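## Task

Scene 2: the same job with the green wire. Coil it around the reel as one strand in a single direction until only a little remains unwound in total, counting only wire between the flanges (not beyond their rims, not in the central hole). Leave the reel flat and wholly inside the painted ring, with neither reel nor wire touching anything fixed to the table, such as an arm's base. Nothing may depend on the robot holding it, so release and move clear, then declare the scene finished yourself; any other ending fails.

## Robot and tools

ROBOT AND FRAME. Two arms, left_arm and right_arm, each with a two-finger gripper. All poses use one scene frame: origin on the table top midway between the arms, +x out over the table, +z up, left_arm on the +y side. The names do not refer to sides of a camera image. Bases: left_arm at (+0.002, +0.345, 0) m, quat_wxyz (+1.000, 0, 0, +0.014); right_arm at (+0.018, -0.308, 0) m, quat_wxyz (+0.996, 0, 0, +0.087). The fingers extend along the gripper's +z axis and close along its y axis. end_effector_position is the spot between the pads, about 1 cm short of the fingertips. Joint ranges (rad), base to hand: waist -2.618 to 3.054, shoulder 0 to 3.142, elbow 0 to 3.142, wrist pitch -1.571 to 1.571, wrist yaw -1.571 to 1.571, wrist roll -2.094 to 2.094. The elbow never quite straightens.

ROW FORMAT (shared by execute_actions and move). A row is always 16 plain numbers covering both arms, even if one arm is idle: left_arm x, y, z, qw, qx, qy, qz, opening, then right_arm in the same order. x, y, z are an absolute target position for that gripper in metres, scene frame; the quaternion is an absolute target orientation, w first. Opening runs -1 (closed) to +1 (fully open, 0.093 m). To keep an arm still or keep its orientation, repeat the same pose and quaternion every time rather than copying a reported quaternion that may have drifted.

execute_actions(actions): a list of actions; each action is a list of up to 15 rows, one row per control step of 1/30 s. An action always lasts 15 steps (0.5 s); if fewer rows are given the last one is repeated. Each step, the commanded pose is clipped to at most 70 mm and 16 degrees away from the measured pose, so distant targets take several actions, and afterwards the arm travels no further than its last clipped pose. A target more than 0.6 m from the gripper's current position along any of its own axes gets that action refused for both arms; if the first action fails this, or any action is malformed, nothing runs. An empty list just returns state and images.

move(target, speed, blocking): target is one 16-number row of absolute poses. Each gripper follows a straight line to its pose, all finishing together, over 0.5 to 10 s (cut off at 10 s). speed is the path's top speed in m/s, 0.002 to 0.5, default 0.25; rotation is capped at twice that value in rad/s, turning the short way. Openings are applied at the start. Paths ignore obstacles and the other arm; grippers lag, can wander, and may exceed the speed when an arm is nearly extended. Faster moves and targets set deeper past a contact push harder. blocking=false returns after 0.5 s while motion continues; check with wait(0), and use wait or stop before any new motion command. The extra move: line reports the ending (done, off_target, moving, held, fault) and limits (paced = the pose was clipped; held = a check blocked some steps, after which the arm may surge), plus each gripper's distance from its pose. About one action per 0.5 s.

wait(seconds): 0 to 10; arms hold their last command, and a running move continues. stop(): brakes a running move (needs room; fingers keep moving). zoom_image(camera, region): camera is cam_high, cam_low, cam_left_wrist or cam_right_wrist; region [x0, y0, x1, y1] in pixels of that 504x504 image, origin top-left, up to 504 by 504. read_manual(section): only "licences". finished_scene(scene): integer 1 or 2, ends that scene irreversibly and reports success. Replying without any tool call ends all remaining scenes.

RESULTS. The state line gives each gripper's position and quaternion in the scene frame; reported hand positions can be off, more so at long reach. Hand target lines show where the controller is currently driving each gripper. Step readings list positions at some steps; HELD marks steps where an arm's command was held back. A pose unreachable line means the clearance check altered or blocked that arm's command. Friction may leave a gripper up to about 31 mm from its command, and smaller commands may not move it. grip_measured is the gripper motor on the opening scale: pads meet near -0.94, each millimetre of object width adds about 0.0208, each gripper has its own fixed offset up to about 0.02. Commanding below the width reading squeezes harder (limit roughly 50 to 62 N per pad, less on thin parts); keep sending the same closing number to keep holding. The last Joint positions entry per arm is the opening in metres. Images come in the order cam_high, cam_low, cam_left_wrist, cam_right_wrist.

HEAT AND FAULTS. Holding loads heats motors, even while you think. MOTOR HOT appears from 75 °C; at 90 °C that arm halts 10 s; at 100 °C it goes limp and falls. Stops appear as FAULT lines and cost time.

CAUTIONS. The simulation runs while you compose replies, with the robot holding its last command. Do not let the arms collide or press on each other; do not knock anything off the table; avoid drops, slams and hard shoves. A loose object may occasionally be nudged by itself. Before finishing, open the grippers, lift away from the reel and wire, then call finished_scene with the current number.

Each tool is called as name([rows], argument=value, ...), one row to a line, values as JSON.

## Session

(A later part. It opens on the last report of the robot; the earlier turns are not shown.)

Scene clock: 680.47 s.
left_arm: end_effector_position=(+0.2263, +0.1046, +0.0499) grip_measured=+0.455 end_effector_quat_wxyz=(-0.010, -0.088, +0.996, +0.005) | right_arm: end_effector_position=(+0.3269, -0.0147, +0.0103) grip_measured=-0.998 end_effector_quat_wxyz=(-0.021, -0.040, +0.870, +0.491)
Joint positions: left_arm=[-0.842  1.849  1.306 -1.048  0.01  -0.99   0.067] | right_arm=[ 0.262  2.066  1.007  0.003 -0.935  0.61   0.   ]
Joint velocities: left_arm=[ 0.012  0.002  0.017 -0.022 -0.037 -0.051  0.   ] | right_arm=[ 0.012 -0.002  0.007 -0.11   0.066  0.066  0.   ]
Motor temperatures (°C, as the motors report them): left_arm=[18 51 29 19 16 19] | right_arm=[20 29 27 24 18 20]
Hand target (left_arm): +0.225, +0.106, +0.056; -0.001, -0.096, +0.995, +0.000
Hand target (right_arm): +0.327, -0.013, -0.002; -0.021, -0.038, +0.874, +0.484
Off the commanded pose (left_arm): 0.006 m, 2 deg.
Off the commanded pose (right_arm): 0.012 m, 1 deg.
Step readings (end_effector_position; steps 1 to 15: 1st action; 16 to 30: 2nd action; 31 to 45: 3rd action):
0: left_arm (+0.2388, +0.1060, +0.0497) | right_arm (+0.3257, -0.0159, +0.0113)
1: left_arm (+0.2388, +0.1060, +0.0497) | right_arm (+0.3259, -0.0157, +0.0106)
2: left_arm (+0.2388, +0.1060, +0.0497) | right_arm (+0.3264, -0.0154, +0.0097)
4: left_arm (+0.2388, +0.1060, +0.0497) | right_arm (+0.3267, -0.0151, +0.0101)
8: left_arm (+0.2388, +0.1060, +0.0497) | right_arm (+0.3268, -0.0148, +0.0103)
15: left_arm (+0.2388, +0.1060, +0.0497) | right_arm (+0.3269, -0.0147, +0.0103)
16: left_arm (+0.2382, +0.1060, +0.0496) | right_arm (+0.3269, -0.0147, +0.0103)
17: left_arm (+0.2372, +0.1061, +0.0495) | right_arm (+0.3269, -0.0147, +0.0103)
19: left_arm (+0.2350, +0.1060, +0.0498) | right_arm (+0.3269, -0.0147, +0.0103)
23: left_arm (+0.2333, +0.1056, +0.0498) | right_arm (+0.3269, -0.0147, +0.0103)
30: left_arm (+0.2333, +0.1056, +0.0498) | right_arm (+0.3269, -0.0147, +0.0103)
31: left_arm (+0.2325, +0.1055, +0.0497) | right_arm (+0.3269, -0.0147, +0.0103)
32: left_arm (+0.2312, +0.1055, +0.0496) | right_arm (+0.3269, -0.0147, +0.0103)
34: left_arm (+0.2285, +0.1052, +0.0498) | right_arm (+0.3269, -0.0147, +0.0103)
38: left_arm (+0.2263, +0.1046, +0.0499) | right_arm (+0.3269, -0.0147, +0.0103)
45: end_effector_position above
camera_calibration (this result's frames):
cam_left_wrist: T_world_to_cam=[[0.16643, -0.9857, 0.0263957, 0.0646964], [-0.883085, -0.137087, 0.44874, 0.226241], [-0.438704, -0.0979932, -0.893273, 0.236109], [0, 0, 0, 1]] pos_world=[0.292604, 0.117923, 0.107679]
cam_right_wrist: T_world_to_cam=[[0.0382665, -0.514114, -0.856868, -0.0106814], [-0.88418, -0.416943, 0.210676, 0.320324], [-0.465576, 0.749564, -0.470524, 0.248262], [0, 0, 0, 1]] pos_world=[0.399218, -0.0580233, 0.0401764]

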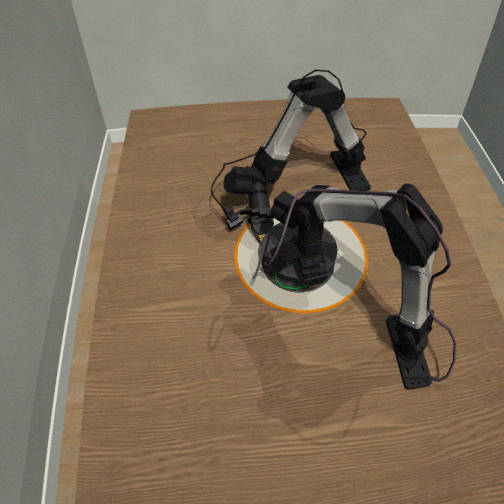

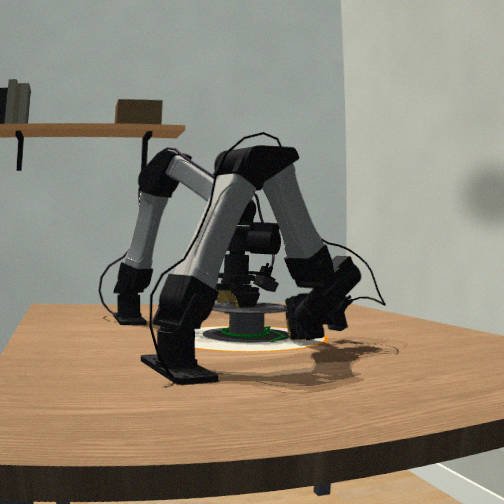

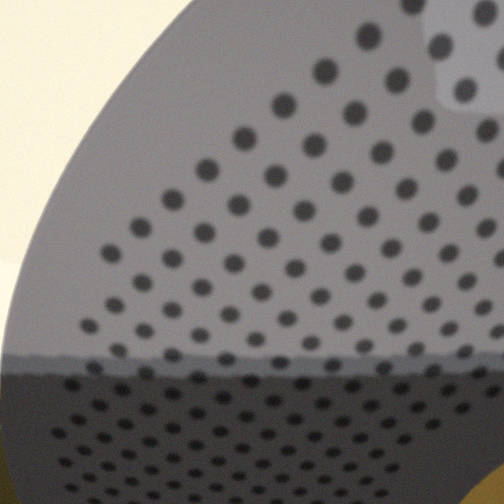

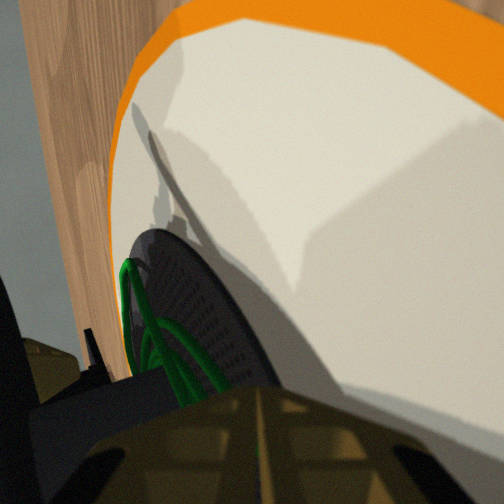

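execute_actions([
  [[0.2255,0.1058,0.056,0,-0.0958,0.9954,0,0.4,0.328,-0.013,0.012,-0.0211,-0.0381,0.8738,0.4843,-1.0]],
  [[0.2255,0.1058,0.056,0,-0.0958,0.9954,0,0.4,0.328,-0.013,0.024,-0.0211,-0.0381,0.8738,0.4843,-1.0]],
  [[0.2255,0.1058,0.056,0,-0.0958,0.9954,0,0.4,0.321,-0.006,0.024,-0.0211,-0.0381,0.8738,0.4843,-1.0]],
])

Scene clock: 683.20 s.
left_arm: end_effector_position=(+0.2259, +0.1051, +0.0504) grip_measured=+0.455 end_effector_quat_wxyz=(-0.011, -0.092, +0.996, +0.005) | right_arm: end_effector_position=(+0.3202, -0.0132, +0.0134) grip_measured=-0.998 end_effector_quat_wxyz=(-0.035, -0.026, +0.877, +0.479)
Joint positions: left_arm=[-0.842  1.847  1.306 -1.051  0.01  -0.999  0.067] | right_arm=[ 0.278  2.04   1.007 -0.044 -0.914  0.639  0.   ]
Joint velocities: left_arm=[0.007 0.012 0.022 0.051 0.022 0.022 0.   ] | right_arm=[-0.007 -0.017 -0.022  0.022 -0.022  0.007  0.   ]
Motor temperatures (°C, as the motors report them): left_arm=[18 51 29 19 16 19] | right_arm=[20 30 27 24 18 20]
Hand target (left_arm): +0.226, +0.106, +0.056; -0.000, -0.096, +0.995, +0.000
Hand target (right_arm): +0.321, -0.006, +0.024; -0.021, -0.038, +0.874, +0.484
Off the commanded pose (left_arm): 0.006 m, 1 deg.
Off the commanded pose (right_arm): 0.013 m, 2 deg.
Step readings (end_effector_position; steps 1 to 15: 1st action; 16 to 30: 2nd action; 31 to 45: 3rd action):
0: left_arm (+0.2263, +0.1046, +0.0499) | right_arm (+0.3269, -0.0147, +0.0103)
1: left_arm (+0.2263, +0.1046, +0.0499) | right_arm (+0.3268, -0.0148, +0.0102)
2: left_arm (+0.2263, +0.1046, +0.0499) | right_arm (+0.3268, -0.0148, +0.0102)
4: left_arm (+0.2263, +0.1046, +0.0499) | right_arm (+0.3268, -0.0148, +0.0102)
8: left_arm (+0.2263, +0.1046, +0.0499) | right_arm (+0.3268, -0.0148, +0.0102)
15: left_arm (+0.2263, +0.1046, +0.0499) | right_arm (+0.3268, -0.0148, +0.0102)
16: left_arm (+0.2263, +0.1046, +0.0499) | right_arm (+0.3265, -0.0150, +0.0110)
17: left_arm (+0.2263, +0.1046, +0.0499) | right_arm (+0.3256, -0.0155, +0.0121)
19: left_arm (+0.2263, +0.1046, +0.0499) | right_arm (+0.3248, -0.0159, +0.0148)
23: left_arm (+0.2263, +0.1046, +0.0499) | right_arm (+0.3238, -0.0164, +0.0163)
30: left_arm (+0.2263, +0.1046, +0.0499) | right_arm (+0.3223, -0.0172, +0.0153)
31: left_arm (+0.2263, +0.1046, +0.0499) | right_arm (+0.3220, -0.0167, +0.0150)
32: left_arm (+0.2263, +0.1046, +0.0499) | right_arm (+0.3212, -0.0154, +0.0148)
34: left_arm (+0.2259, +0.1050, +0.0500) | right_arm (+0.3199, -0.0132, +0.0142)
38: left_arm (+0.2259, +0.1051, +0.0504) | right_arm (+0.3203, -0.0133, +0.0136)
45: end_effector_position above
camera_calibration (this result's frames):
cam_left_wrist: T_world_to_cam=[[0.175094, -0.984236, 0.0249465, 0.0631798], [-0.881408, -0.145411, 0.449416, 0.226159], [-0.438704, -0.100678, -0.892974, 0.236662], [0, 0, 0, 1]] pos_world=[0.2921, 0.118896, 0.108118]
cam_right_wrist: T_world_to_cam=[[0.00177706, -0.538881, -0.84238, 0.00415111], [-0.879819, -0.401232, 0.254817, 0.312615], [-0.475306, 0.740689, -0.47483, 0.248524], [0, 0, 0, 1]] pos_world=[0.393162, -0.0564111, 0.0418441]

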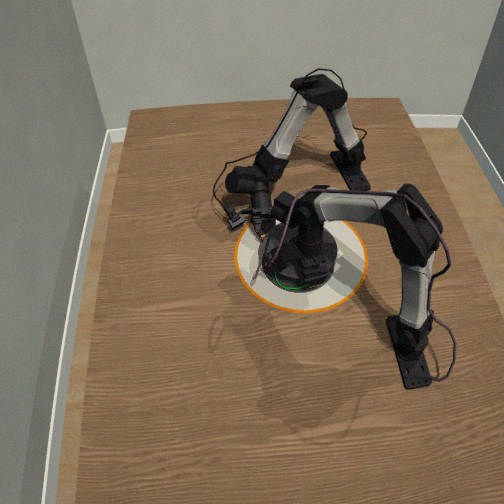

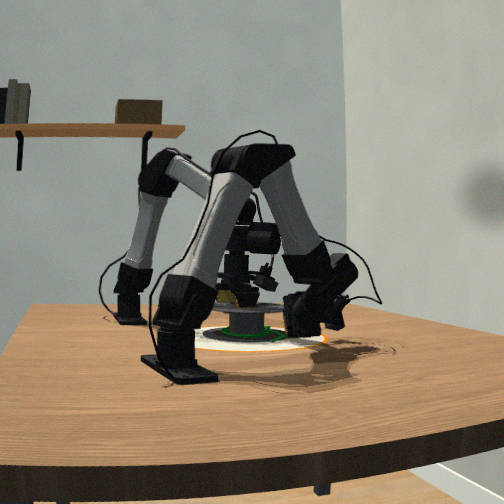

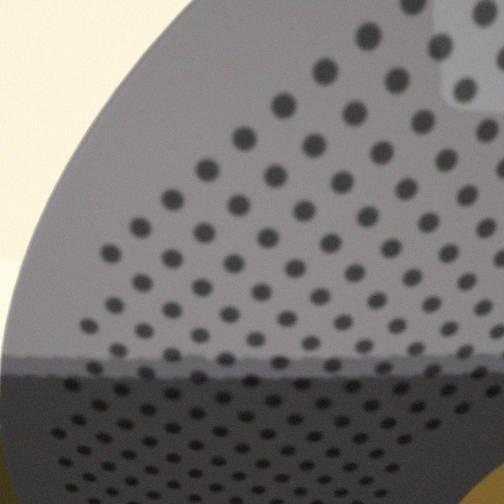

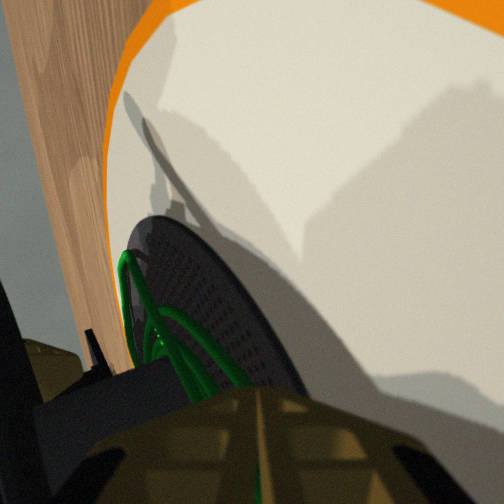

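execute_actions([
  [[0.2255,0.1058,0.056,0,-0.0958,0.9954,0,0.4,0.325,-0.022,0.024,-0.0211,-0.0381,0.8738,0.4843,-1.0]],
  [[0.2255,0.1058,0.056,0,-0.0958,0.9954,0,0.4,0.326,-0.036,0.034,-0.0211,-0.0381,0.8738,0.4843,-1.0]],
  [[0.2255,0.1058,0.056,0,-0.0958,0.9954,0,0.4,0.322,-0.052,0.044,-0.0211,-0.0381,0.8738,0.4843,-1.0]],
  [[0.2255,0.1058,0.056,0,-0.0958,0.9954,0,0.4,0.314,-0.070,0.054,-0.0211,-0.0381,0.8738,0.4843,-1.0]],
  [[0.2255,0.1058,0.056,0,-0.0958,0.9954,0,0.4,0.304,-0.090,0.064,-0.0211,-0.0381,0.8738,0.4843,-1.0]],
  [[0.2255,0.1058,0.056,0,-0.0958,0.9954,0,0.4,0.294,-0.110,0.072,-0.0211,-0.0381,0.8738,0.4843,-1.0]],
  [[0.2255,0.1058,0.066,0,-0.0958,0.9954,0,0.4,0.286,-0.128,0.080,-0.0211,-0.0381,0.8738,0.4843,-1.0]],
  [[0.2255,0.1058,0.078,0,-0.0958,0.9954,0,0.4,0.286,-0.128,0.080,-0.0211,-0.0381,0.8738,0.4843,-1.0]],
  [[0.2255,0.1058,0.090,0,-0.0958,0.9954,0,0.4,0.286,-0.128,0.080,-0.0211,-0.0381,0.8738,0.4843,-1.0]],
  [[0.2255,0.1058,0.102,0,-0.0958,0.9954,0,0.4,0.286,-0.128,0.080,-0.0211,-0.0381,0.8738,0.4843,-1.0]],
])

Scene clock: 690.13 s.
left_arm: end_effector_position=(+0.2212, +0.1117, +0.0837) grip_measured=+0.455 end_effector_quat_wxyz=(-0.019, -0.096, +0.995, +0.021) | right_arm: end_effector_position=(+0.2901, -0.1261, +0.0785) grip_measured=-0.998 end_effector_quat_wxyz=(-0.017, -0.042, +0.876, +0.480)
Joint positions: left_arm=[-0.842  1.819  1.405 -1.213  0.003 -1.006  0.067] | right_arm=[-0.032  1.738  0.952 -0.694 -1.     0.095  0.   ]
Joint velocities: left_arm=[-0.002 -0.022  0.012 -0.007  0.051  0.022  0.   ] | right_arm=[-0.007  0.002  0.012 -0.007 -0.081  0.037  0.   ]
Motor temperatures (°C, as the motors report them): left_arm=[18 51 30 19 16 19] | right_arm=[20 31 27 24 18 20]
Hand target (left_arm): +0.225, +0.106, +0.102; -0.000, -0.095, +0.995, -0.000
Hand target (right_arm): +0.286, -0.128, +0.080; -0.021, -0.038, +0.874, +0.484
Off the commanded pose (left_arm): 0.020 m, 3 deg.
Off the commanded pose (right_arm): 0.005 m, 1 deg.
Step readings (end_effector_position; steps 1 to 15: 1st action; 16 to 30: 2nd action; 31 to 45: 3rd action; 46 to 60: 4th action; 61 to 75: 5th action; 76 to 90: 6th action; 91 to 105: 7th action; 106 to 120: 8th action; 121 to 135: 9th action; 136 to 150: 10th action):
0: left_arm (+0.2259, +0.1051, +0.0504) | right_arm (+0.3202, -0.0132, +0.0134)
1: left_arm (+0.2259, +0.1051, +0.0504) | right_arm (+0.3207, -0.0140, +0.0138)
2: left_arm (+0.2259, +0.1051, +0.0504) | right_arm (+0.3215, -0.0153, +0.0145)
4: left_arm (+0.2259, +0.1051, +0.0504) | right_arm (+0.3238, -0.0180, +0.0163)
8: left_arm (+0.2259, +0.1051, +0.0504) | right_arm (+0.3254, -0.0200, +0.0178)
15: left_arm (+0.2259, +0.1051, +0.0504) | right_arm (+0.3245, -0.0204, +0.0174)
16: left_arm (+0.2259, +0.1051, +0.0504) | right_arm (+0.3242, -0.0217, +0.0184)
17: left_arm (+0.2259, +0.1051, +0.0504) | right_arm (+0.3239, -0.0243, +0.0201)
19: left_arm (+0.2259, +0.1051, +0.0504) | right_arm (+0.3268, -0.0298, +0.0251)
23: left_arm (+0.2259, +0.1051, +0.0504) | right_arm (+0.3285, -0.0344, +0.0288)
30: left_arm (+0.2259, +0.1051, +0.0504) | right_arm (+0.3254, -0.0354, +0.0277)
31: left_arm (+0.2259, +0.1051, +0.0504) | right_arm (+0.3250, -0.0367, +0.0288)
32: left_arm (+0.2259, +0.1051, +0.0504) | right_arm (+0.3246, -0.0392, +0.0310)
34: left_arm (+0.2259, +0.1051, +0.0504) | right_arm (+0.3271, -0.0444, +0.0373)
38: left_arm (+0.2259, +0.1051, +0.0504) | right_arm (+0.3284, -0.0488, +0.0424)
45: left_arm (+0.2259, +0.1051, +0.0504) | right_arm (+0.3251, -0.0497, +0.0412)
46: left_arm (+0.2259, +0.1051, +0.0504) | right_arm (+0.3245, -0.0512, +0.0425)
47: left_arm (+0.2259, +0.1051, +0.0504) | right_arm (+0.3232, -0.0544, +0.0446)
49: left_arm (+0.2259, +0.1051, +0.0504) | right_arm (+0.3238, -0.0609, +0.0507)
53: left_arm (+0.2259, +0.1051, +0.0504) | right_arm (+0.3246, -0.0657, +0.0557)
60: left_arm (+0.2259, +0.1051, +0.0504) | right_arm (+0.3211, -0.0666, +0.0546)
61: left_arm (+0.2259, +0.1051, +0.0504) | right_arm (+0.3198, -0.0684, +0.0555)
62: left_arm (+0.2259, +0.1051, +0.0504) | right_arm (+0.3173, -0.0721, +0.0571)
64: left_arm (+0.2259, +0.1051, +0.0504) | right_arm (+0.3160, -0.0804, +0.0616)
68: left_arm (+0.2259, +0.1051, +0.0504) | right_arm (+0.3152, -0.0860, +0.0652)
75: left_arm (+0.2259, +0.1051, +0.0504) | right_arm (+0.3109, -0.0869, +0.0642)
76: left_arm (+0.2259, +0.1051, +0.0504) | right_arm (+0.3100, -0.0887, +0.0650)
77: left_arm (+0.2259, +0.1051, +0.0504) | right_arm (+0.3080, -0.0925, +0.0665)
79: left_arm (+0.2259, +0.1051, +0.0504) | right_arm (+0.3069, -0.1010, +0.0702)
83: left_arm (+0.2259, +0.1051, +0.0504) | right_arm (+0.3053, -0.1067, +0.0725)
90: left_arm (+0.2259, +0.1051, +0.0504) | right_arm (+0.3007, -0.1075, +0.0717)
91: left_arm (+0.2259, +0.1051, +0.0504) | right_arm (+0.2999, -0.1091, +0.0727)
92: left_arm (+0.2258, +0.1051, +0.0504) | right_arm (+0.2989, -0.1126, +0.0741)
94: left_arm (+0.2258, +0.1051, +0.0504) | right_arm (+0.2991, -0.1202, +0.0777)
98: left_arm (+0.2258, +0.1051, +0.0504) | right_arm (+0.2963, -0.1253, +0.0791)
105: left_arm (+0.2258, +0.1051, +0.0504) | right_arm (+0.2916, -0.1259, +0.0787)
106: left_arm (+0.2257, +0.1052, +0.0516) | right_arm (+0.2913, -0.1259, +0.0787)
107: left_arm (+0.2251, +0.1062, +0.0527) | right_arm (+0.2911, -0.1260, +0.0786)
109: left_arm (+0.2237, +0.1082, +0.0555) | right_arm (+0.2908, -0.1260, +0.0786)
113: left_arm (+0.2213, +0.1111, +0.0584) | right_arm (+0.2904, -0.1261, +0.0786)
120: left_arm (+0.2197, +0.1131, +0.0586) | right_arm (+0.2902, -0.1261, +0.0785)
121: left_arm (+0.2196, +0.1132, +0.0600) | right_arm (+0.2901, -0.1261, +0.0785)
122: left_arm (+0.2194, +0.1135, +0.0617) | right_arm (+0.2901, -0.1261, +0.0785)
124: left_arm (+0.2205, +0.1123, +0.0666) | right_arm (+0.2901, -0.1261, +0.0785)
128: left_arm (+0.2225, +0.1103, +0.0718) | right_arm (+0.2901, -0.1261, +0.0785)
135: left_arm (+0.2208, +0.1120, +0.0720) | right_arm (+0.2901, -0.1261, +0.0785)
136: left_arm (+0.2208, +0.1120, +0.0734) | right_arm (+0.2901, -0.1261, +0.0785)
137: left_arm (+0.2206, +0.1123, +0.0752) | right_arm (+0.2901, -0.1261, +0.0785)
139: left_arm (+0.2216, +0.1113, +0.0797) | right_arm (+0.2901, -0.1261, +0.0785)
143: left_arm (+0.2230, +0.1098, +0.0836) | right_arm (+0.2901, -0.1261, +0.0785)
150: end_effector_position above
camera_calibration (this result's frames):
cam_left_wrist: T_world_to_cam=[[0.182113, -0.983244, -0.00808866, 0.0707532], [-0.871829, -0.16527, 0.461085, 0.207166], [-0.454696, -0.0769177, -0.887319, 0.265488], [0, 0, 0, 1]] pos_world=[0.288445, 0.124227, 0.140623]
cam_right_wrist: T_world_to_cam=[[0.0477549, -0.534845, -0.8436, -0.0144946], [-0.88597, -0.412703, 0.211502, 0.227914], [-0.461277, 0.737304, -0.493565, 0.345711], [0, 0, 0, 1]] pos_world=[0.362086, -0.168585, 0.110199]

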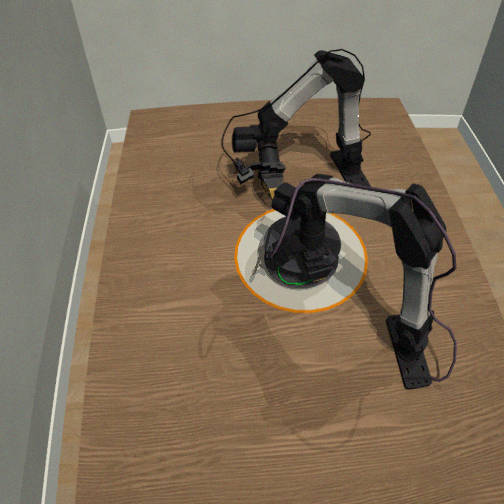

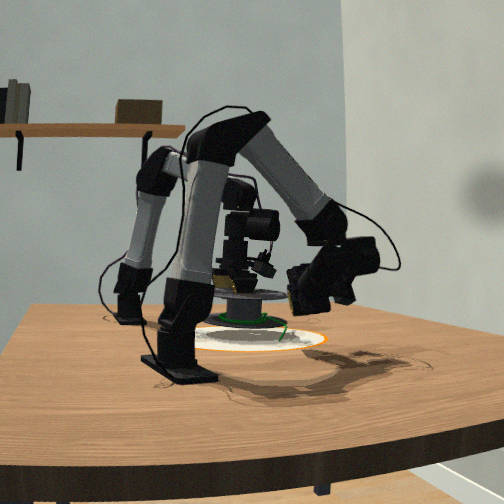

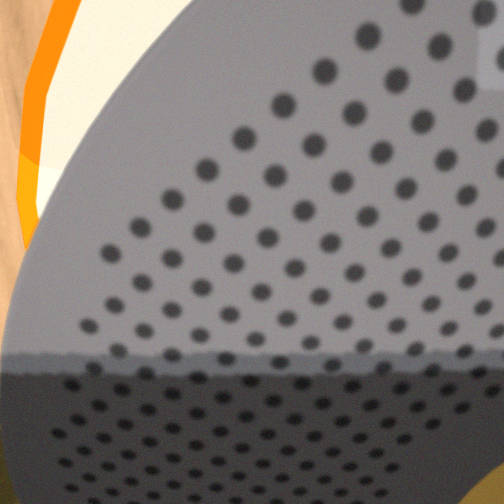

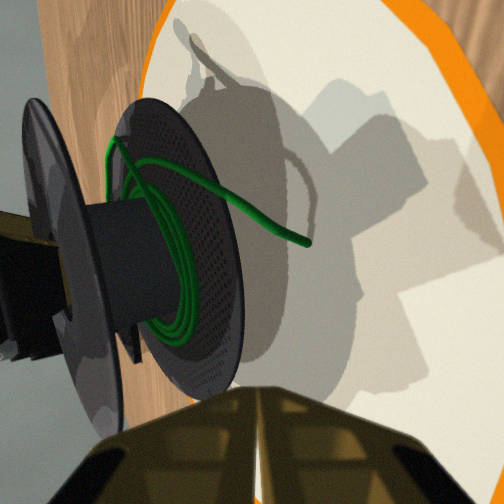

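execute_actions([
  [[0.2255,0.1058,0.114,0,-0.0958,0.9954,0,0.4,0.286,-0.128,0.080,-0.0211,-0.0381,0.8738,0.4843,-1.0]],
  [[0.2255,0.1058,0.124,0,-0.0958,0.9954,0,0.4,0.286,-0.128,0.080,-0.0211,-0.0381,0.8738,0.4843,-1.0]],
  [[0.2344,0.1069,0.124,0,-0.0262,0.9997,0,0.4,0.286,-0.128,0.080,-0.0211,-0.0381,0.8738,0.4843,-1.0]],
  [[0.2433,0.1068,0.124,0,0.0436,0.9990,0,0.4,0.286,-0.128,0.080,-0.0211,-0.0381,0.8738,0.4843,-1.0]],
  [[0.2521,0.1054,0.124,0,0.1132,0.9936,0,0.4,0.286,-0.128,0.080,-0.0211,-0.0381,0.8738,0.4843,-1.0]],
  [[0.2606,0.1028,0.124,0,0.1822,0.9833,0,0.4,0.286,-0.128,0.080,-0.0211,-0.0381,0.8738,0.4843,-1.0]],
  [[0.2687,0.0990,0.124,0,0.2504,0.9681,0,0.4,0.286,-0.128,0.080,-0.0211,-0.0381,0.8738,0.4843,-1.0]],
  [[0.2762,0.0941,0.124,0,0.3173,0.9483,0,0.4,0.286,-0.128,0.080,-0.0211,-0.0381,0.8738,0.4843,-1.0]],
  [[0.2830,0.0883,0.124,0,0.3827,0.9239,0,0.4,0.286,-0.128,0.080,-0.0211,-0.0381,0.8738,0.4843,-1.0]],
])

Scene clock: 695.83 s.
left_arm: end_effector_position=(+0.2797, +0.0883, +0.1180) grip_measured=+0.455 end_effector_quat_wxyz=(-0.001, +0.382, +0.924, +0.005) | right_arm: end_effector_position=(+0.2901, -0.1261, +0.0785) grip_measured=-0.998 end_effector_quat_wxyz=(-0.017, -0.042, +0.876, +0.480)
Joint positions: left_arm=[-0.777  1.988  1.77  -1.359 -0.009  0.034  0.067] | right_arm=[-0.032  1.738  0.952 -0.694 -1.     0.095  0.   ]
Joint velocities: left_arm=[-0.017 -0.002  0.027 -0.066  0.022  0.037  0.   ] | right_arm=[-0.002  0.012  0.002 -0.022 -0.051  0.051  0.   ]
Motor temperatures (°C, as the motors report them): left_arm=[18 50 30 19 16 19] | right_arm=[20 31 27 24 18 20]
Hand target (left_arm): +0.283, +0.088, +0.124; +0.000, +0.383, +0.924, -0.000
Hand target (right_arm): +0.286, -0.128, +0.080; -0.021, -0.038, +0.874, +0.484
Off the commanded pose (left_arm): 0.007 m, 1 deg.
Off the commanded pose (right_arm): 0.005 m, 1 deg.
Step readings (end_effector_position; steps 1 to 15: 1st action; 16 to 30: 2nd action; 31 to 45: 3rd action; 46 to 60: 4th action; 61 to 75: 5th action; 76 to 90: 6th action; 91 to 105: 7th action; 106 to 120: 8th action; 121 to 135: 9th action):
0: left_arm (+0.2210, +0.1119, +0.0837) | right_arm (+0.2901, -0.1261, +0.0785)
1: left_arm (+0.2211, +0.1119, +0.0853) | right_arm (+0.2901, -0.1261, +0.0785)
2: left_arm (+0.2209, +0.1122, +0.0871) | right_arm (+0.2901, -0.1261, +0.0785)
4: left_arm (+0.2221, +0.1108, +0.0919) | right_arm (+0.2901, -0.1261, +0.0785)
8: left_arm (+0.2236, +0.1092, +0.0956) | right_arm (+0.2901, -0.1261, +0.0785)
15: left_arm (+0.2218, +0.1111, +0.0958) | right_arm (+0.2901, -0.1261, +0.0785)
16: left_arm (+0.2217, +0.1113, +0.0970) | right_arm (+0.2901, -0.1261, +0.0785)
17: left_arm (+0.2216, +0.1115, +0.0987) | right_arm (+0.2901, -0.1261, +0.0785)
19: left_arm (+0.2225, +0.1105, +0.1026) | right_arm (+0.2901, -0.1261, +0.0785)
23: left_arm (+0.2237, +0.1093, +0.1049) | right_arm (+0.2901, -0.1261, +0.0785)
30: left_arm (+0.2221, +0.1110, +0.1050) | right_arm (+0.2901, -0.1261, +0.0785)
31: left_arm (+0.2226, +0.1111, +0.1058) | right_arm (+0.2901, -0.1261, +0.0785)
32: left_arm (+0.2233, +0.1110, +0.1068) | right_arm (+0.2901, -0.1261, +0.0785)
34: left_arm (+0.2255, +0.1098, +0.1096) | right_arm (+0.2901, -0.1261, +0.0785)
38: left_arm (+0.2278, +0.1090, +0.1115) | right_arm (+0.2901, -0.1261, +0.0785)
45: left_arm (+0.2278, +0.1093, +0.1115) | right_arm (+0.2901, -0.1261, +0.0785)
46: left_arm (+0.2287, +0.1094, +0.1122) | right_arm (+0.2901, -0.1261, +0.0785)
47: left_arm (+0.2300, +0.1095, +0.1134) | right_arm (+0.2901, -0.1261, +0.0785)
49: left_arm (+0.2338, +0.1093, +0.1160) | right_arm (+0.2901, -0.1261, +0.0785)
53: left_arm (+0.2376, +0.1095, +0.1186) | right_arm (+0.2901, -0.1261, +0.0785)
60: left_arm (+0.2375, +0.1096, +0.1186) | right_arm (+0.2901, -0.1261, +0.0785)
61: left_arm (+0.2384, +0.1096, +0.1188) | right_arm (+0.2901, -0.1261, +0.0785)
62: left_arm (+0.2399, +0.1091, +0.1192) | right_arm (+0.2901, -0.1261, +0.0785)
64: left_arm (+0.2436, +0.1082, +0.1190) | right_arm (+0.2901, -0.1261, +0.0785)
68: left_arm (+0.2461, +0.1085, +0.1178) | right_arm (+0.2901, -0.1261, +0.0785)
75: left_arm (+0.2464, +0.1082, +0.1180) | right_arm (+0.2901, -0.1261, +0.0785)
76: left_arm (+0.2473, +0.1079, +0.1184) | right_arm (+0.2901, -0.1261, +0.0785)
77: left_arm (+0.2489, +0.1072, +0.1188) | right_arm (+0.2901, -0.1261, +0.0785)
79: left_arm (+0.2525, +0.1055, +0.1190) | right_arm (+0.2901, -0.1261, +0.0785)
83: left_arm (+0.2548, +0.1053, +0.1179) | right_arm (+0.2901, -0.1261, +0.0785)
90: left_arm (+0.2552, +0.1051, +0.1180) | right_arm (+0.2901, -0.1261, +0.0785)
91: left_arm (+0.2561, +0.1047, +0.1185) | right_arm (+0.2901, -0.1261, +0.0785)
92: left_arm (+0.2576, +0.1038, +0.1189) | right_arm (+0.2901, -0.1261, +0.0785)
94: left_arm (+0.2613, +0.1014, +0.1191) | right_arm (+0.2901, -0.1261, +0.0785)
98: left_arm (+0.2635, +0.1009, +0.1179) | right_arm (+0.2901, -0.1261, +0.0785)
105: left_arm (+0.2638, +0.1005, +0.1180) | right_arm (+0.2901, -0.1261, +0.0785)
106: left_arm (+0.2647, +0.1002, +0.1185) | right_arm (+0.2901, -0.1261, +0.0785)
107: left_arm (+0.2662, +0.0990, +0.1192) | right_arm (+0.2901, -0.1261, +0.0785)
109: left_arm (+0.2697, +0.0963, +0.1193) | right_arm (+0.2901, -0.1261, +0.0785)
113: left_arm (+0.2718, +0.0953, +0.1180) | right_arm (+0.2901, -0.1261, +0.0785)
120: left_arm (+0.2723, +0.0950, +0.1182) | right_arm (+0.2901, -0.1261, +0.0785)
121: left_arm (+0.2730, +0.0945, +0.1185) | right_arm (+0.2901, -0.1261, +0.0785)
122: left_arm (+0.2744, +0.0932, +0.1191) | right_arm (+0.2901, -0.1261, +0.0785)
124: left_arm (+0.2777, +0.0901, +0.1192) | right_arm (+0.2901, -0.1261, +0.0785)
128: left_arm (+0.2795, +0.0885, +0.1179) | right_arm (+0.2901, -0.1261, +0.0785)
135: end_effector_position above
camera_calibration (this result's frames):
cam_left_wrist: T_world_to_cam=[[-0.711957, -0.70164, 0.0286157, 0.258257], [-0.622477, 0.649441, 0.436748, 0.0996074], [-0.325024, 0.293133, -0.899129, 0.253169], [0, 0, 0, 1]] pos_world=[0.328157, 0.0423022, 0.176738]
cam_right_wrist: T_world_to_cam=[[0.0477549, -0.534845, -0.8436, -0.0144946], [-0.88597, -0.412703, 0.211502, 0.227914], [-0.461277, 0.737304, -0.493565, 0.345711], [0, 0, 0, 1]] pos_world=[0.362086, -0.168585, 0.110199]

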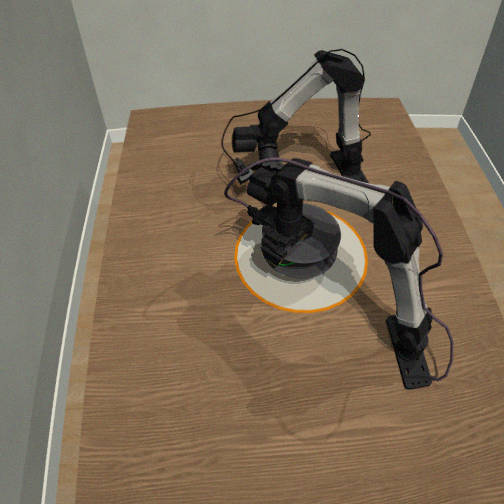

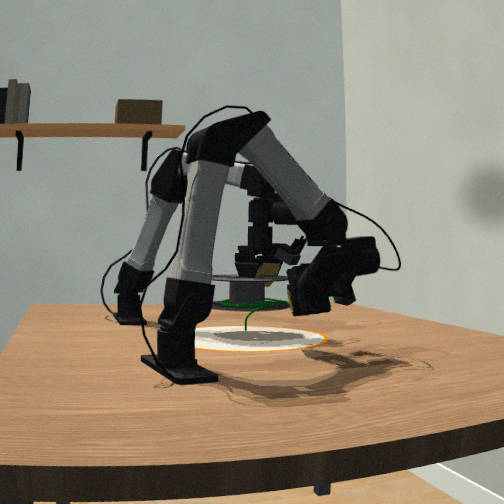

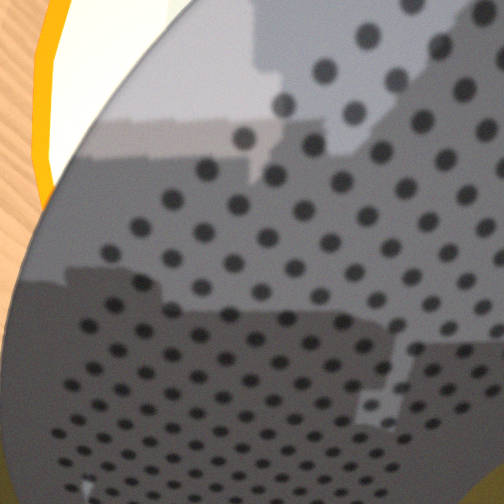

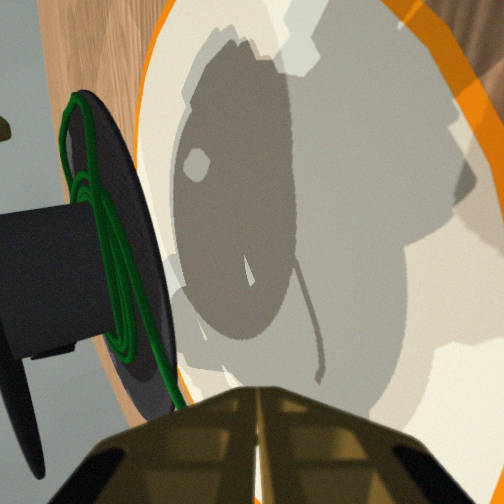

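zoom_image(camera="cam_low", region=[190,265,310,350])

Region (190, 265, 310, 350) of cam_low's 504x504 image, scaled by 4.200, with more detail than that image has; it fills the top 357 rows of this view, and the rest is white.

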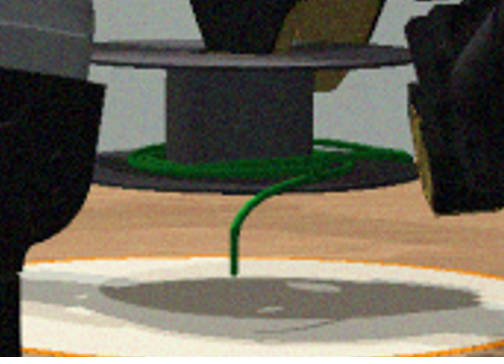

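execute_actions([
  [[0.2830,0.0883,0.124,0,0.3827,0.9239,0,0.4,0.284,-0.112,0.092,-0.0211,-0.0381,0.8738,0.4843,-0.62]],
  [[0.2830,0.0883,0.124,0,0.3827,0.9239,0,0.4,0.282,-0.098,0.090,-0.0211,-0.0381,0.8738,0.4843,-0.62]],
  [[0.2830,0.0883,0.124,0,0.3827,0.9239,0,0.4,0.281,-0.085,0.082,-0.0211,-0.0381,0.8738,0.4843,-0.62]],
  [[0.2830,0.0883,0.124,0,0.3827,0.9239,0,0.4,0.280,-0.074,0.074,-0.0211,-0.0381,0.8738,0.4843,-0.62]],
])

Scene clock: 702.33 s.
left_arm: end_effector_position=(+0.2797, +0.0883, +0.1180) grip_measured=+0.455 end_effector_quat_wxyz=(-0.001, +0.385, +0.923, +0.005) | right_arm: end_effector_position=(+0.2840, -0.0739, +0.0814) grip_measured=-0.623 end_effector_quat_wxyz=(-0.018, -0.042, +0.870, +0.490)
Joint positions: left_arm=[-0.777  1.988  1.77  -1.359 -0.009  0.04   0.067] | right_arm=[ 0.142  1.701  0.886 -0.395 -0.983  0.413  0.015]
Joint velocities: left_arm=[-0.017 -0.012  0.017 -0.095  0.007  0.022 -0.001] | right_arm=[-0.007 -0.002 -0.007  0.066  0.022  0.037 -0.001]
Motor temperatures (°C, as the motors report them): left_arm=[18 49 31 19 16 19] | right_arm=[20 31 27 23 18 20]
Hand target (left_arm): +0.283, +0.088, +0.124; +0.000, +0.383, +0.924, -0.000
Hand target (right_arm): +0.280, -0.074, +0.074; -0.022, -0.039, +0.874, +0.483
Off the commanded pose (left_arm): 0.007 m, 1 deg.
Off the commanded pose (right_arm): 0.008 m, 1 deg.
Step readings (end_effector_position; steps 1 to 15: 1st action; 16 to 30: 2nd action; 31 to 45: 3rd action; 46 to 60: 4th action):
0: left_arm (+0.2797, +0.0883, +0.1180) | right_arm (+0.2901, -0.1261, +0.0785)
1: left_arm (+0.2797, +0.0883, +0.1180) | right_arm (+0.2896, -0.1250, +0.0794)
2: left_arm (+0.2797, +0.0883, +0.1180) | right_arm (+0.2881, -0.1226, +0.0811)
4: left_arm (+0.2797, +0.0883, +0.1180) | right_arm (+0.2852, -0.1171, +0.0856)
8: left_arm (+0.2797, +0.0883, +0.1180) | right_arm (+0.2844, -0.1143, +0.0888)
15: left_arm (+0.2797, +0.0883, +0.1180) | right_arm (+0.2850, -0.1142, +0.0889)
16: left_arm (+0.2797, +0.0883, +0.1180) | right_arm (+0.2851, -0.1127, +0.0887)
17: left_arm (+0.2797, +0.0883, +0.1180) | right_arm (+0.2850, -0.1094, +0.0889)
19: left_arm (+0.2797, +0.0883, +0.1180) | right_arm (+0.2833, -0.1027, +0.0890)
23: left_arm (+0.2797, +0.0883, +0.1180) | right_arm (+0.2837, -0.0991, +0.0887)
30: left_arm (+0.2797, +0.0883, +0.1180) | right_arm (+0.2859, -0.0986, +0.0889)
31: left_arm (+0.2797, +0.0883, +0.1180) | right_arm (+0.2860, -0.0972, +0.0881)
32: left_arm (+0.2797, +0.0883, +0.1180) | right_arm (+0.2853, -0.0945, +0.0872)
34: left_arm (+0.2797, +0.0883, +0.1180) | right_arm (+0.2815, -0.0889, +0.0852)
38: left_arm (+0.2797, +0.0883, +0.1180) | right_arm (+0.2812, -0.0857, +0.0842)
45: left_arm (+0.2797, +0.0883, +0.1180) | right_arm (+0.2846, -0.0849, +0.0849)
46: left_arm (+0.2797, +0.0883, +0.1180) | right_arm (+0.2848, -0.0838, +0.0842)
47: left_arm (+0.2797, +0.0883, +0.1180) | right_arm (+0.2842, -0.0816, +0.0833)
49: left_arm (+0.2797, +0.0883, +0.1180) | right_arm (+0.2811, -0.0771, +0.0817)
53: left_arm (+0.2797, +0.0883, +0.1180) | right_arm (+0.2809, -0.0746, +0.0807)
60: end_effector_position above
camera_calibration (this result's frames):
cam_left_wrist: T_world_to_cam=[[-0.716224, -0.697282, 0.0286555, 0.259061], [-0.618472, 0.653224, 0.436796, 0.098148], [-0.323289, 0.295121, -0.899104, 0.252505], [0, 0, 0, 1]] pos_world=[0.32788, 0.0420064, 0.176734]
cam_right_wrist: T_world_to_cam=[[0.045533, -0.515921, -0.855425, 0.0191751], [-0.885043, -0.417957, 0.204967, 0.243327], [-0.463278, 0.747755, -0.475643, 0.305707], [0, 0, 0, 1]] pos_world=[0.356109, -0.117001, 0.111936]

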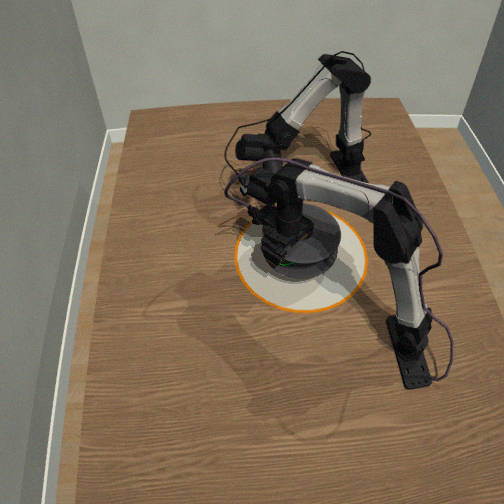

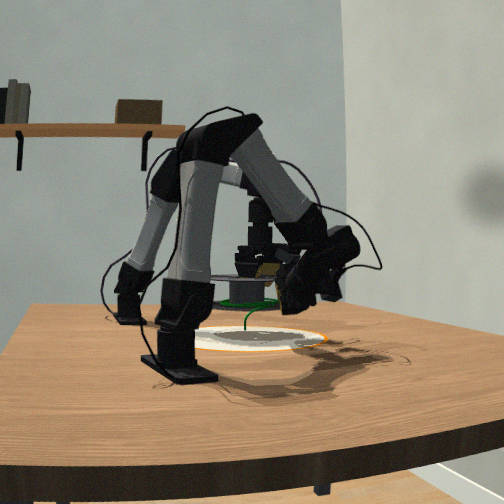

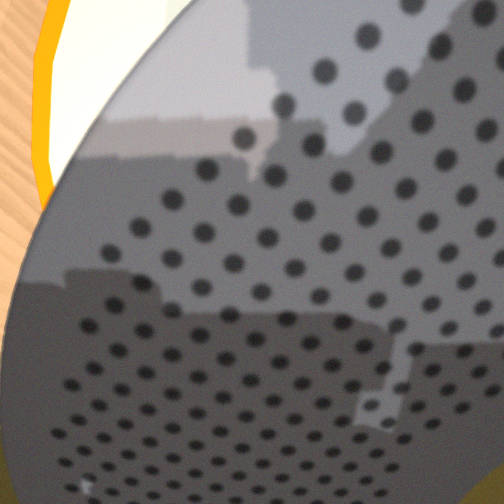

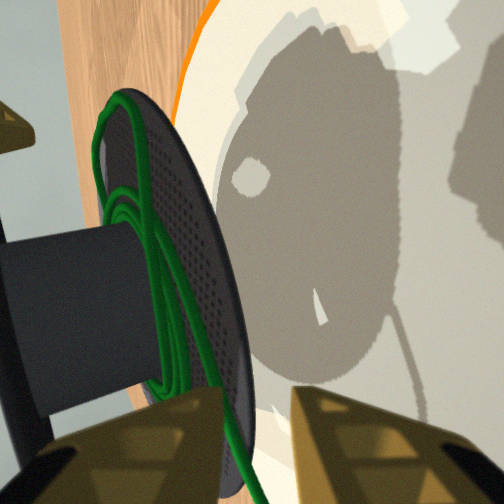

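execute_actions([
  [[0.2830,0.0883,0.124,0,0.3827,0.9239,0,0.4,0.277,-0.066,0.066,-0.0211,-0.0381,0.8738,0.4843,-0.62]],
  [[0.2830,0.0883,0.124,0,0.3827,0.9239,0,0.4,0.276,-0.060,0.063,-0.0211,-0.0381,0.8738,0.4843,-0.62]],
])

Scene clock: 705.13 s.
left_arm: end_effector_position=(+0.2797, +0.0883, +0.1180) grip_measured=+0.455 end_effector_quat_wxyz=(-0.001, +0.385, +0.923, +0.005) | right_arm: end_effector_position=(+0.2813, -0.0598, +0.0764) grip_measured=-0.623 end_effector_quat_wxyz=(-0.010, -0.045, +0.869, +0.493)
Joint positions: left_arm=[-0.777  1.988  1.77  -1.359 -0.009  0.04   0.067] | right_arm=[ 0.19   1.701  0.846 -0.267 -0.964  0.497  0.015]
Joint velocities: left_arm=[-0.002 -0.012 -0.007  0.051 -0.007 -0.037  0.   ] | right_arm=[-0.002 -0.007  0.002  0.022  0.007  0.022  0.001]
Motor temperatures (°C, as the motors report them): left_arm=[18 49 31 19 16 19] | right_arm=[20 31 27 23 18 20]
Hand target (left_arm): +0.283, +0.088, +0.124; +0.000, +0.383, +0.924, -0.000
Hand target (right_arm): +0.275, -0.061, +0.063; -0.021, -0.038, +0.874, +0.484
Off the commanded pose (left_arm): 0.007 m, 1 deg.
Off the commanded pose (right_arm): 0.014 m, 2 deg.
Step readings (end_effector_position; steps 1 to 15: 1st action; 16 to 30: 2nd action):
0: left_arm (+0.2797, +0.0883, +0.1180) | right_arm (+0.2847, -0.0737, +0.0816)
1: left_arm (+0.2797, +0.0883, +0.1180) | right_arm (+0.2846, -0.0729, +0.0808)
2: left_arm (+0.2797, +0.0883, +0.1180) | right_arm (+0.2837, -0.0714, +0.0796)
4: left_arm (+0.2797, +0.0883, +0.1180) | right_arm (+0.2797, -0.0685, +0.0771)
8: left_arm (+0.2797, +0.0883, +0.1180) | right_arm (+0.2786, -0.0666, +0.0759)
15: left_arm (+0.2797, +0.0883, +0.1180) | right_arm (+0.2813, -0.0659, +0.0767)
16: left_arm (+0.2797, +0.0883, +0.1180) | right_arm (+0.2815, -0.0653, +0.0764)
17: left_arm (+0.2797, +0.0883, +0.1180) | right_arm (+0.2813, -0.0641, +0.0763)
19: left_arm (+0.2797, +0.0883, +0.1180) | right_arm (+0.2800, -0.0617, +0.0760)
23: left_arm (+0.2797, +0.0883, +0.1180) | right_arm (+0.2799, -0.0602, +0.0759)
30: end_effector_position above
camera_calibration (this result's frames):
cam_left_wrist: T_world_to_cam=[[-0.716224, -0.697282, 0.0286555, 0.259061], [-0.618472, 0.653224, 0.436796, 0.098148], [-0.323289, 0.295121, -0.899104, 0.252505], [0, 0, 0, 1]] pos_world=[0.32788, 0.0420064, 0.176734]
cam_right_wrist: T_world_to_cam=[[0.0588625, -0.510059, -0.858123, 0.0190027], [-0.889295, -0.41733, 0.187056, 0.250447], [-0.45353, 0.752114, -0.478158, 0.289231], [0, 0, 0, 1]] pos_world=[0.352778, -0.103323, 0.107757]

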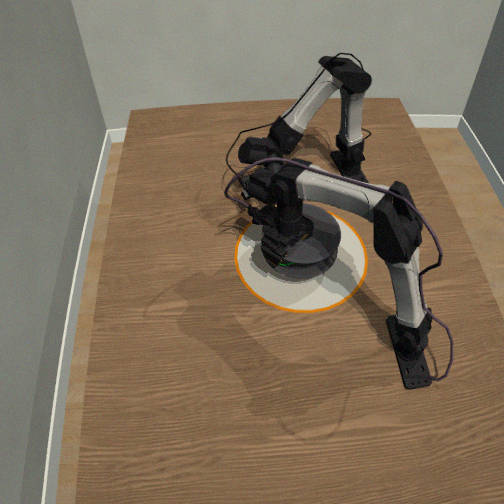

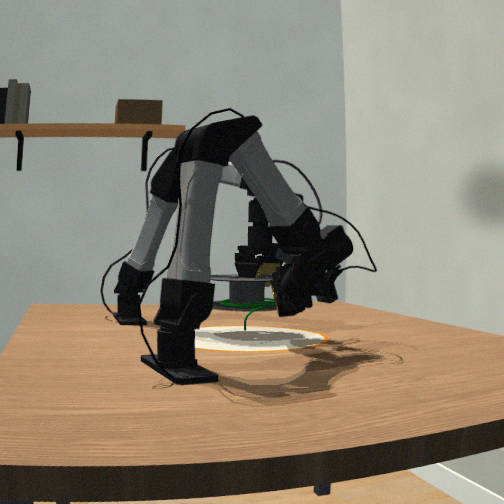

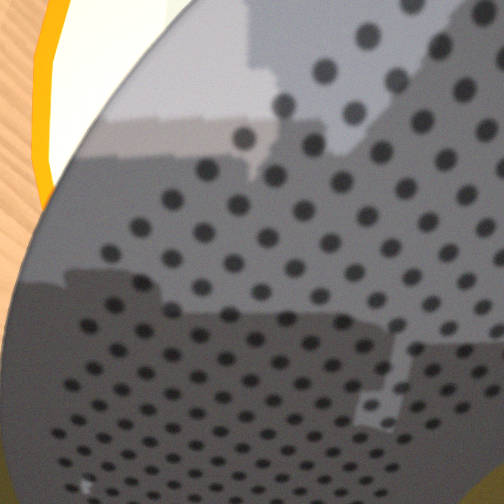

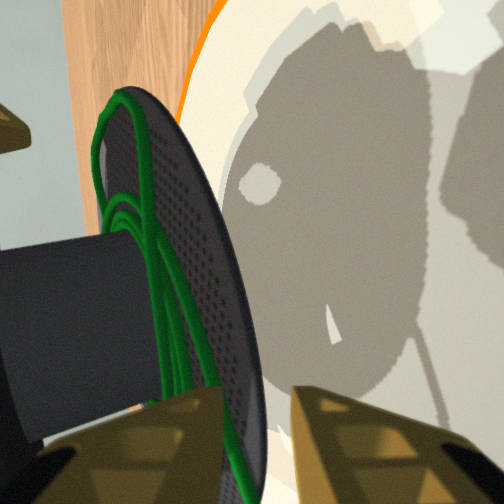

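execute_actions([
  [[0.2830,0.0883,0.124,0,0.3827,0.9239,0,0.4,0.275,-0.060,0.056,-0.0211,-0.0381,0.8738,0.4843,-0.62]],
  [[0.2830,0.0883,0.124,0,0.3827,0.9239,0,0.4,0.275,-0.054,0.054,-0.0211,-0.0381,0.8738,0.4843,-0.62]],
])

Scene clock: 706.63 s.
left_arm: end_effector_position=(+0.2797, +0.0883, +0.1180) grip_measured=+0.455 end_effector_quat_wxyz=(-0.001, +0.385, +0.923, +0.005) | right_arm: end_effector_position=(+0.2807, -0.0537, +0.0672) grip_measured=-0.623 end_effector_quat_wxyz=(-0.010, -0.045, +0.869, +0.493)
Joint positions: left_arm=[-0.777  1.988  1.77  -1.359 -0.009  0.04   0.067] | right_arm=[ 0.21   1.727  0.827 -0.197 -0.955  0.529  0.015]
Joint velocities: left_arm=[-0.012 -0.007 -0.022 -0.022  0.007  0.007  0.   ] | right_arm=[-0.012 -0.002 -0.007  0.037  0.037  0.007 -0.001]
Motor temperatures (°C, as the motors report them): left_arm=[18 49 31 18 16 19] | right_arm=[20 31 27 23 18 20]
Hand target (left_arm): +0.283, +0.088, +0.124; +0.000, +0.383, +0.924, -0.000
Hand target (right_arm): +0.274, -0.055, +0.054; -0.021, -0.038, +0.874, +0.484
Off the commanded pose (left_arm): 0.007 m, 1 deg.
Off the commanded pose (right_arm): 0.014 m, 2 deg.
Step readings (end_effector_position; steps 1 to 15: 1st action; 16 to 30: 2nd action):
0: left_arm (+0.2797, +0.0883, +0.1180) | right_arm (+0.2816, -0.0598, +0.0764)
1: left_arm (+0.2797, +0.0883, +0.1180) | right_arm (+0.2817, -0.0597, +0.0759)
2: left_arm (+0.2797, +0.0883, +0.1180) | right_arm (+0.2816, -0.0598, +0.0748)
4: left_arm (+0.2797, +0.0883, +0.1180) | right_arm (+0.2804, -0.0602, +0.0715)
8: left_arm (+0.2797, +0.0883, +0.1180) | right_arm (+0.2792, -0.0607, +0.0677)
15: left_arm (+0.2797, +0.0883, +0.1180) | right_arm (+0.2804, -0.0603, +0.0682)
16: left_arm (+0.2797, +0.0883, +0.1180) | right_arm (+0.2806, -0.0597, +0.0683)
17: left_arm (+0.2797, +0.0883, +0.1180) | right_arm (+0.2805, -0.0583, +0.0681)
19: left_arm (+0.2797, +0.0883, +0.1180) | right_arm (+0.2795, -0.0555, +0.0676)
23: left_arm (+0.2797, +0.0883, +0.1180) | right_arm (+0.2796, -0.0540, +0.0669)
30: end_effector_position above
camera_calibration (this result's frames):
cam_left_wrist: T_world_to_cam=[[-0.716489, -0.697009, 0.028658, 0.259111], [-0.618221, 0.653459, 0.436799, 0.0980567], [-0.32318, 0.295245, -0.899103, 0.252464], [0, 0, 0, 1]] pos_world=[0.327862, 0.0419879, 0.176734]
cam_right_wrist: T_world_to_cam=[[0.0584425, -0.509907, -0.858242, 0.0144826], [-0.889286, -0.417227, 0.187331, 0.254174], [-0.453603, 0.752274, -0.477837, 0.279975], [0, 0, 0, 1]] pos_world=[0.352184, -0.0971852, 0.0985976]

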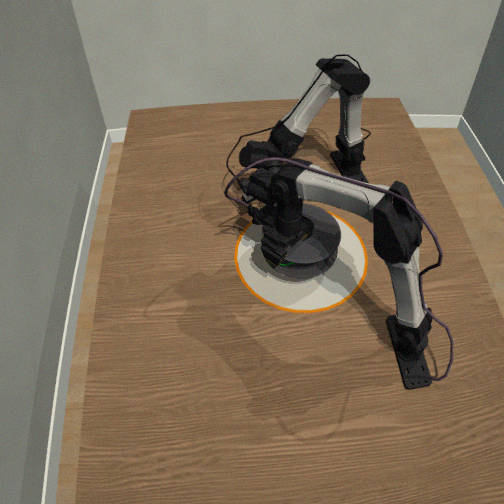

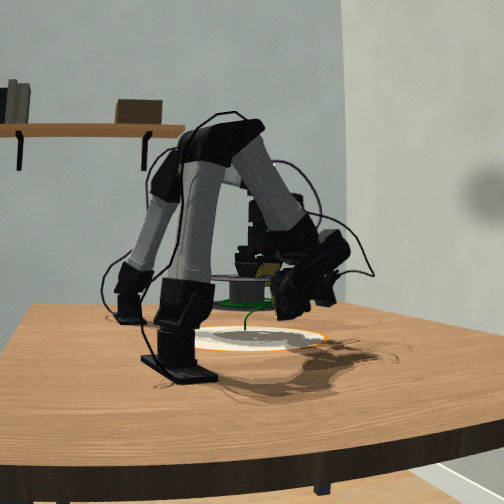

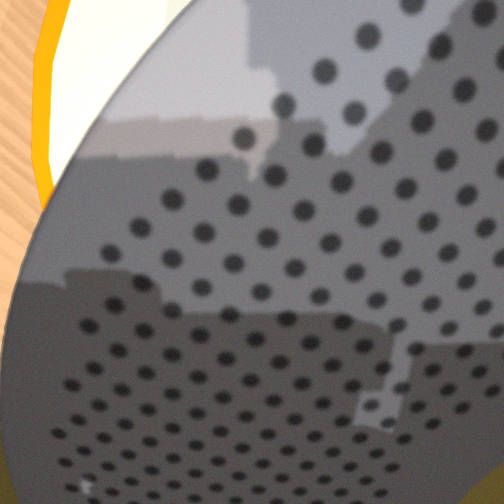

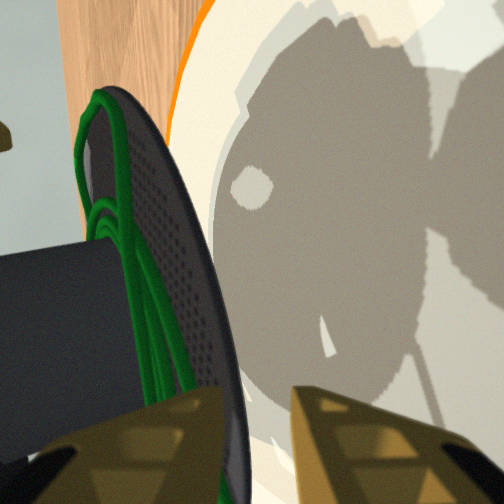

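execute_actions([
  [[0.2830,0.0883,0.124,0,0.3827,0.9239,0,0.4,0.275,-0.052,0.048,-0.0211,-0.0381,0.8738,0.4843,-0.62]],
])

Scene clock: 707.57 s.
left_arm: end_effector_position=(+0.2797, +0.0893, +0.1170) grip_measured=+0.455 end_effector_quat_wxyz=(-0.004, +0.385, +0.923, +0.007) | right_arm: end_effector_position=(+0.2812, -0.0515, +0.0624) grip_measured=-0.622 end_effector_quat_wxyz=(-0.009, -0.045, +0.868, +0.494)
Joint positions: left_arm=[-0.776  1.991  1.77  -1.362 -0.011  0.041  0.067] | right_arm=[ 0.216  1.743  0.817 -0.16  -0.954  0.54   0.015]
Joint velocities: left_arm=[ 0.012 -0.012  0.022 -0.081  0.007  0.007  0.   ] | right_arm=[ 0.007 -0.017 -0.017  0.095 -0.007 -0.022  0.   ]
Motor temperatures (°C, as the motors report them): left_arm=[18 49 32 18 16 19] | right_arm=[20 31 26 23 18 20]
Hand target (left_arm): +0.283, +0.088, +0.124; +0.000, +0.383, +0.924, +0.000
Hand target (right_arm): +0.274, -0.053, +0.049; -0.021, -0.038, +0.874, +0.484
Off the commanded pose (left_arm): 0.008 m, 1 deg.
Off the commanded pose (right_arm): 0.016 m, 2 deg.
Step readings (end_effector_position):
0: left_arm (+0.2797, +0.0883, +0.1180) | right_arm (+0.2809, -0.0536, +0.0673)
1: left_arm (+0.2797, +0.0883, +0.1180) | right_arm (+0.2811, -0.0534, +0.0668)
2: left_arm (+0.2797, +0.0883, +0.1180) | right_arm (+0.2812, -0.0529, +0.0660)
4: left_arm (+0.2796, +0.0884, +0.1180) | right_arm (+0.2806, -0.0525, +0.0632)
8: left_arm (+0.2797, +0.0893, +0.1170) | right_arm (+0.2809, -0.0516, +0.0624)
15: end_effector_position above
camera_calibration (this result's frames):
cam_left_wrist: T_world_to_cam=[[-0.715889, -0.697691, 0.0270391, 0.259944], [-0.617436, 0.650672, 0.44204, 0.0973303], [-0.326001, 0.299756, -0.896588, 0.251308], [0, 0, 0, 1]] pos_world=[0.328113, 0.0426995, 0.175267]
cam_right_wrist: T_world_to_cam=[[0.0597974, -0.50749, -0.85958, 0.0112212], [-0.889831, -0.417331, 0.184487, 0.256779], [-0.452354, 0.75385, -0.476535, 0.275889], [0, 0, 0, 1]] pos_world=[0.352618, -0.0951226, 0.0937441]

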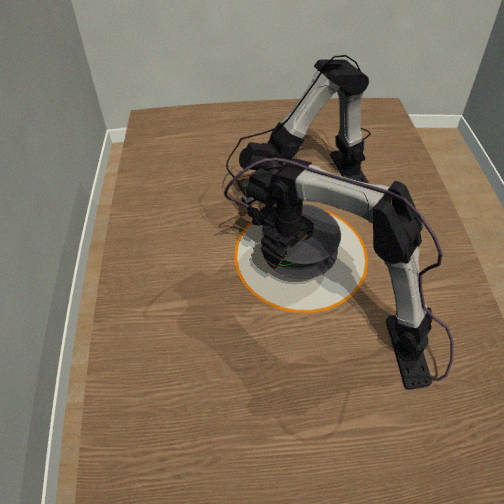

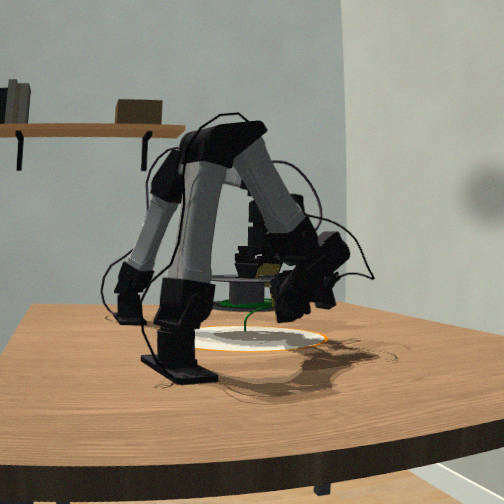

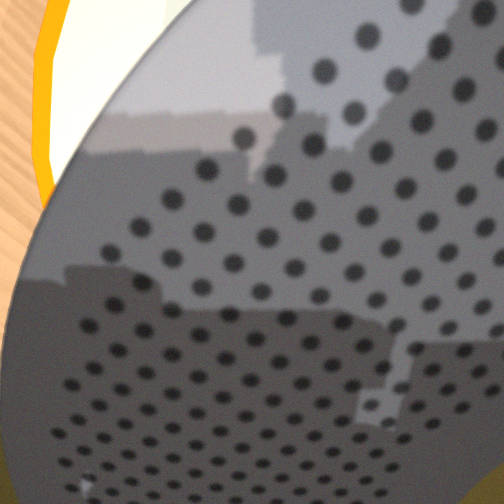

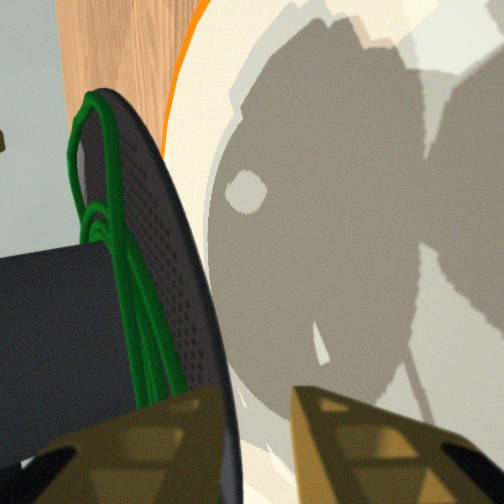

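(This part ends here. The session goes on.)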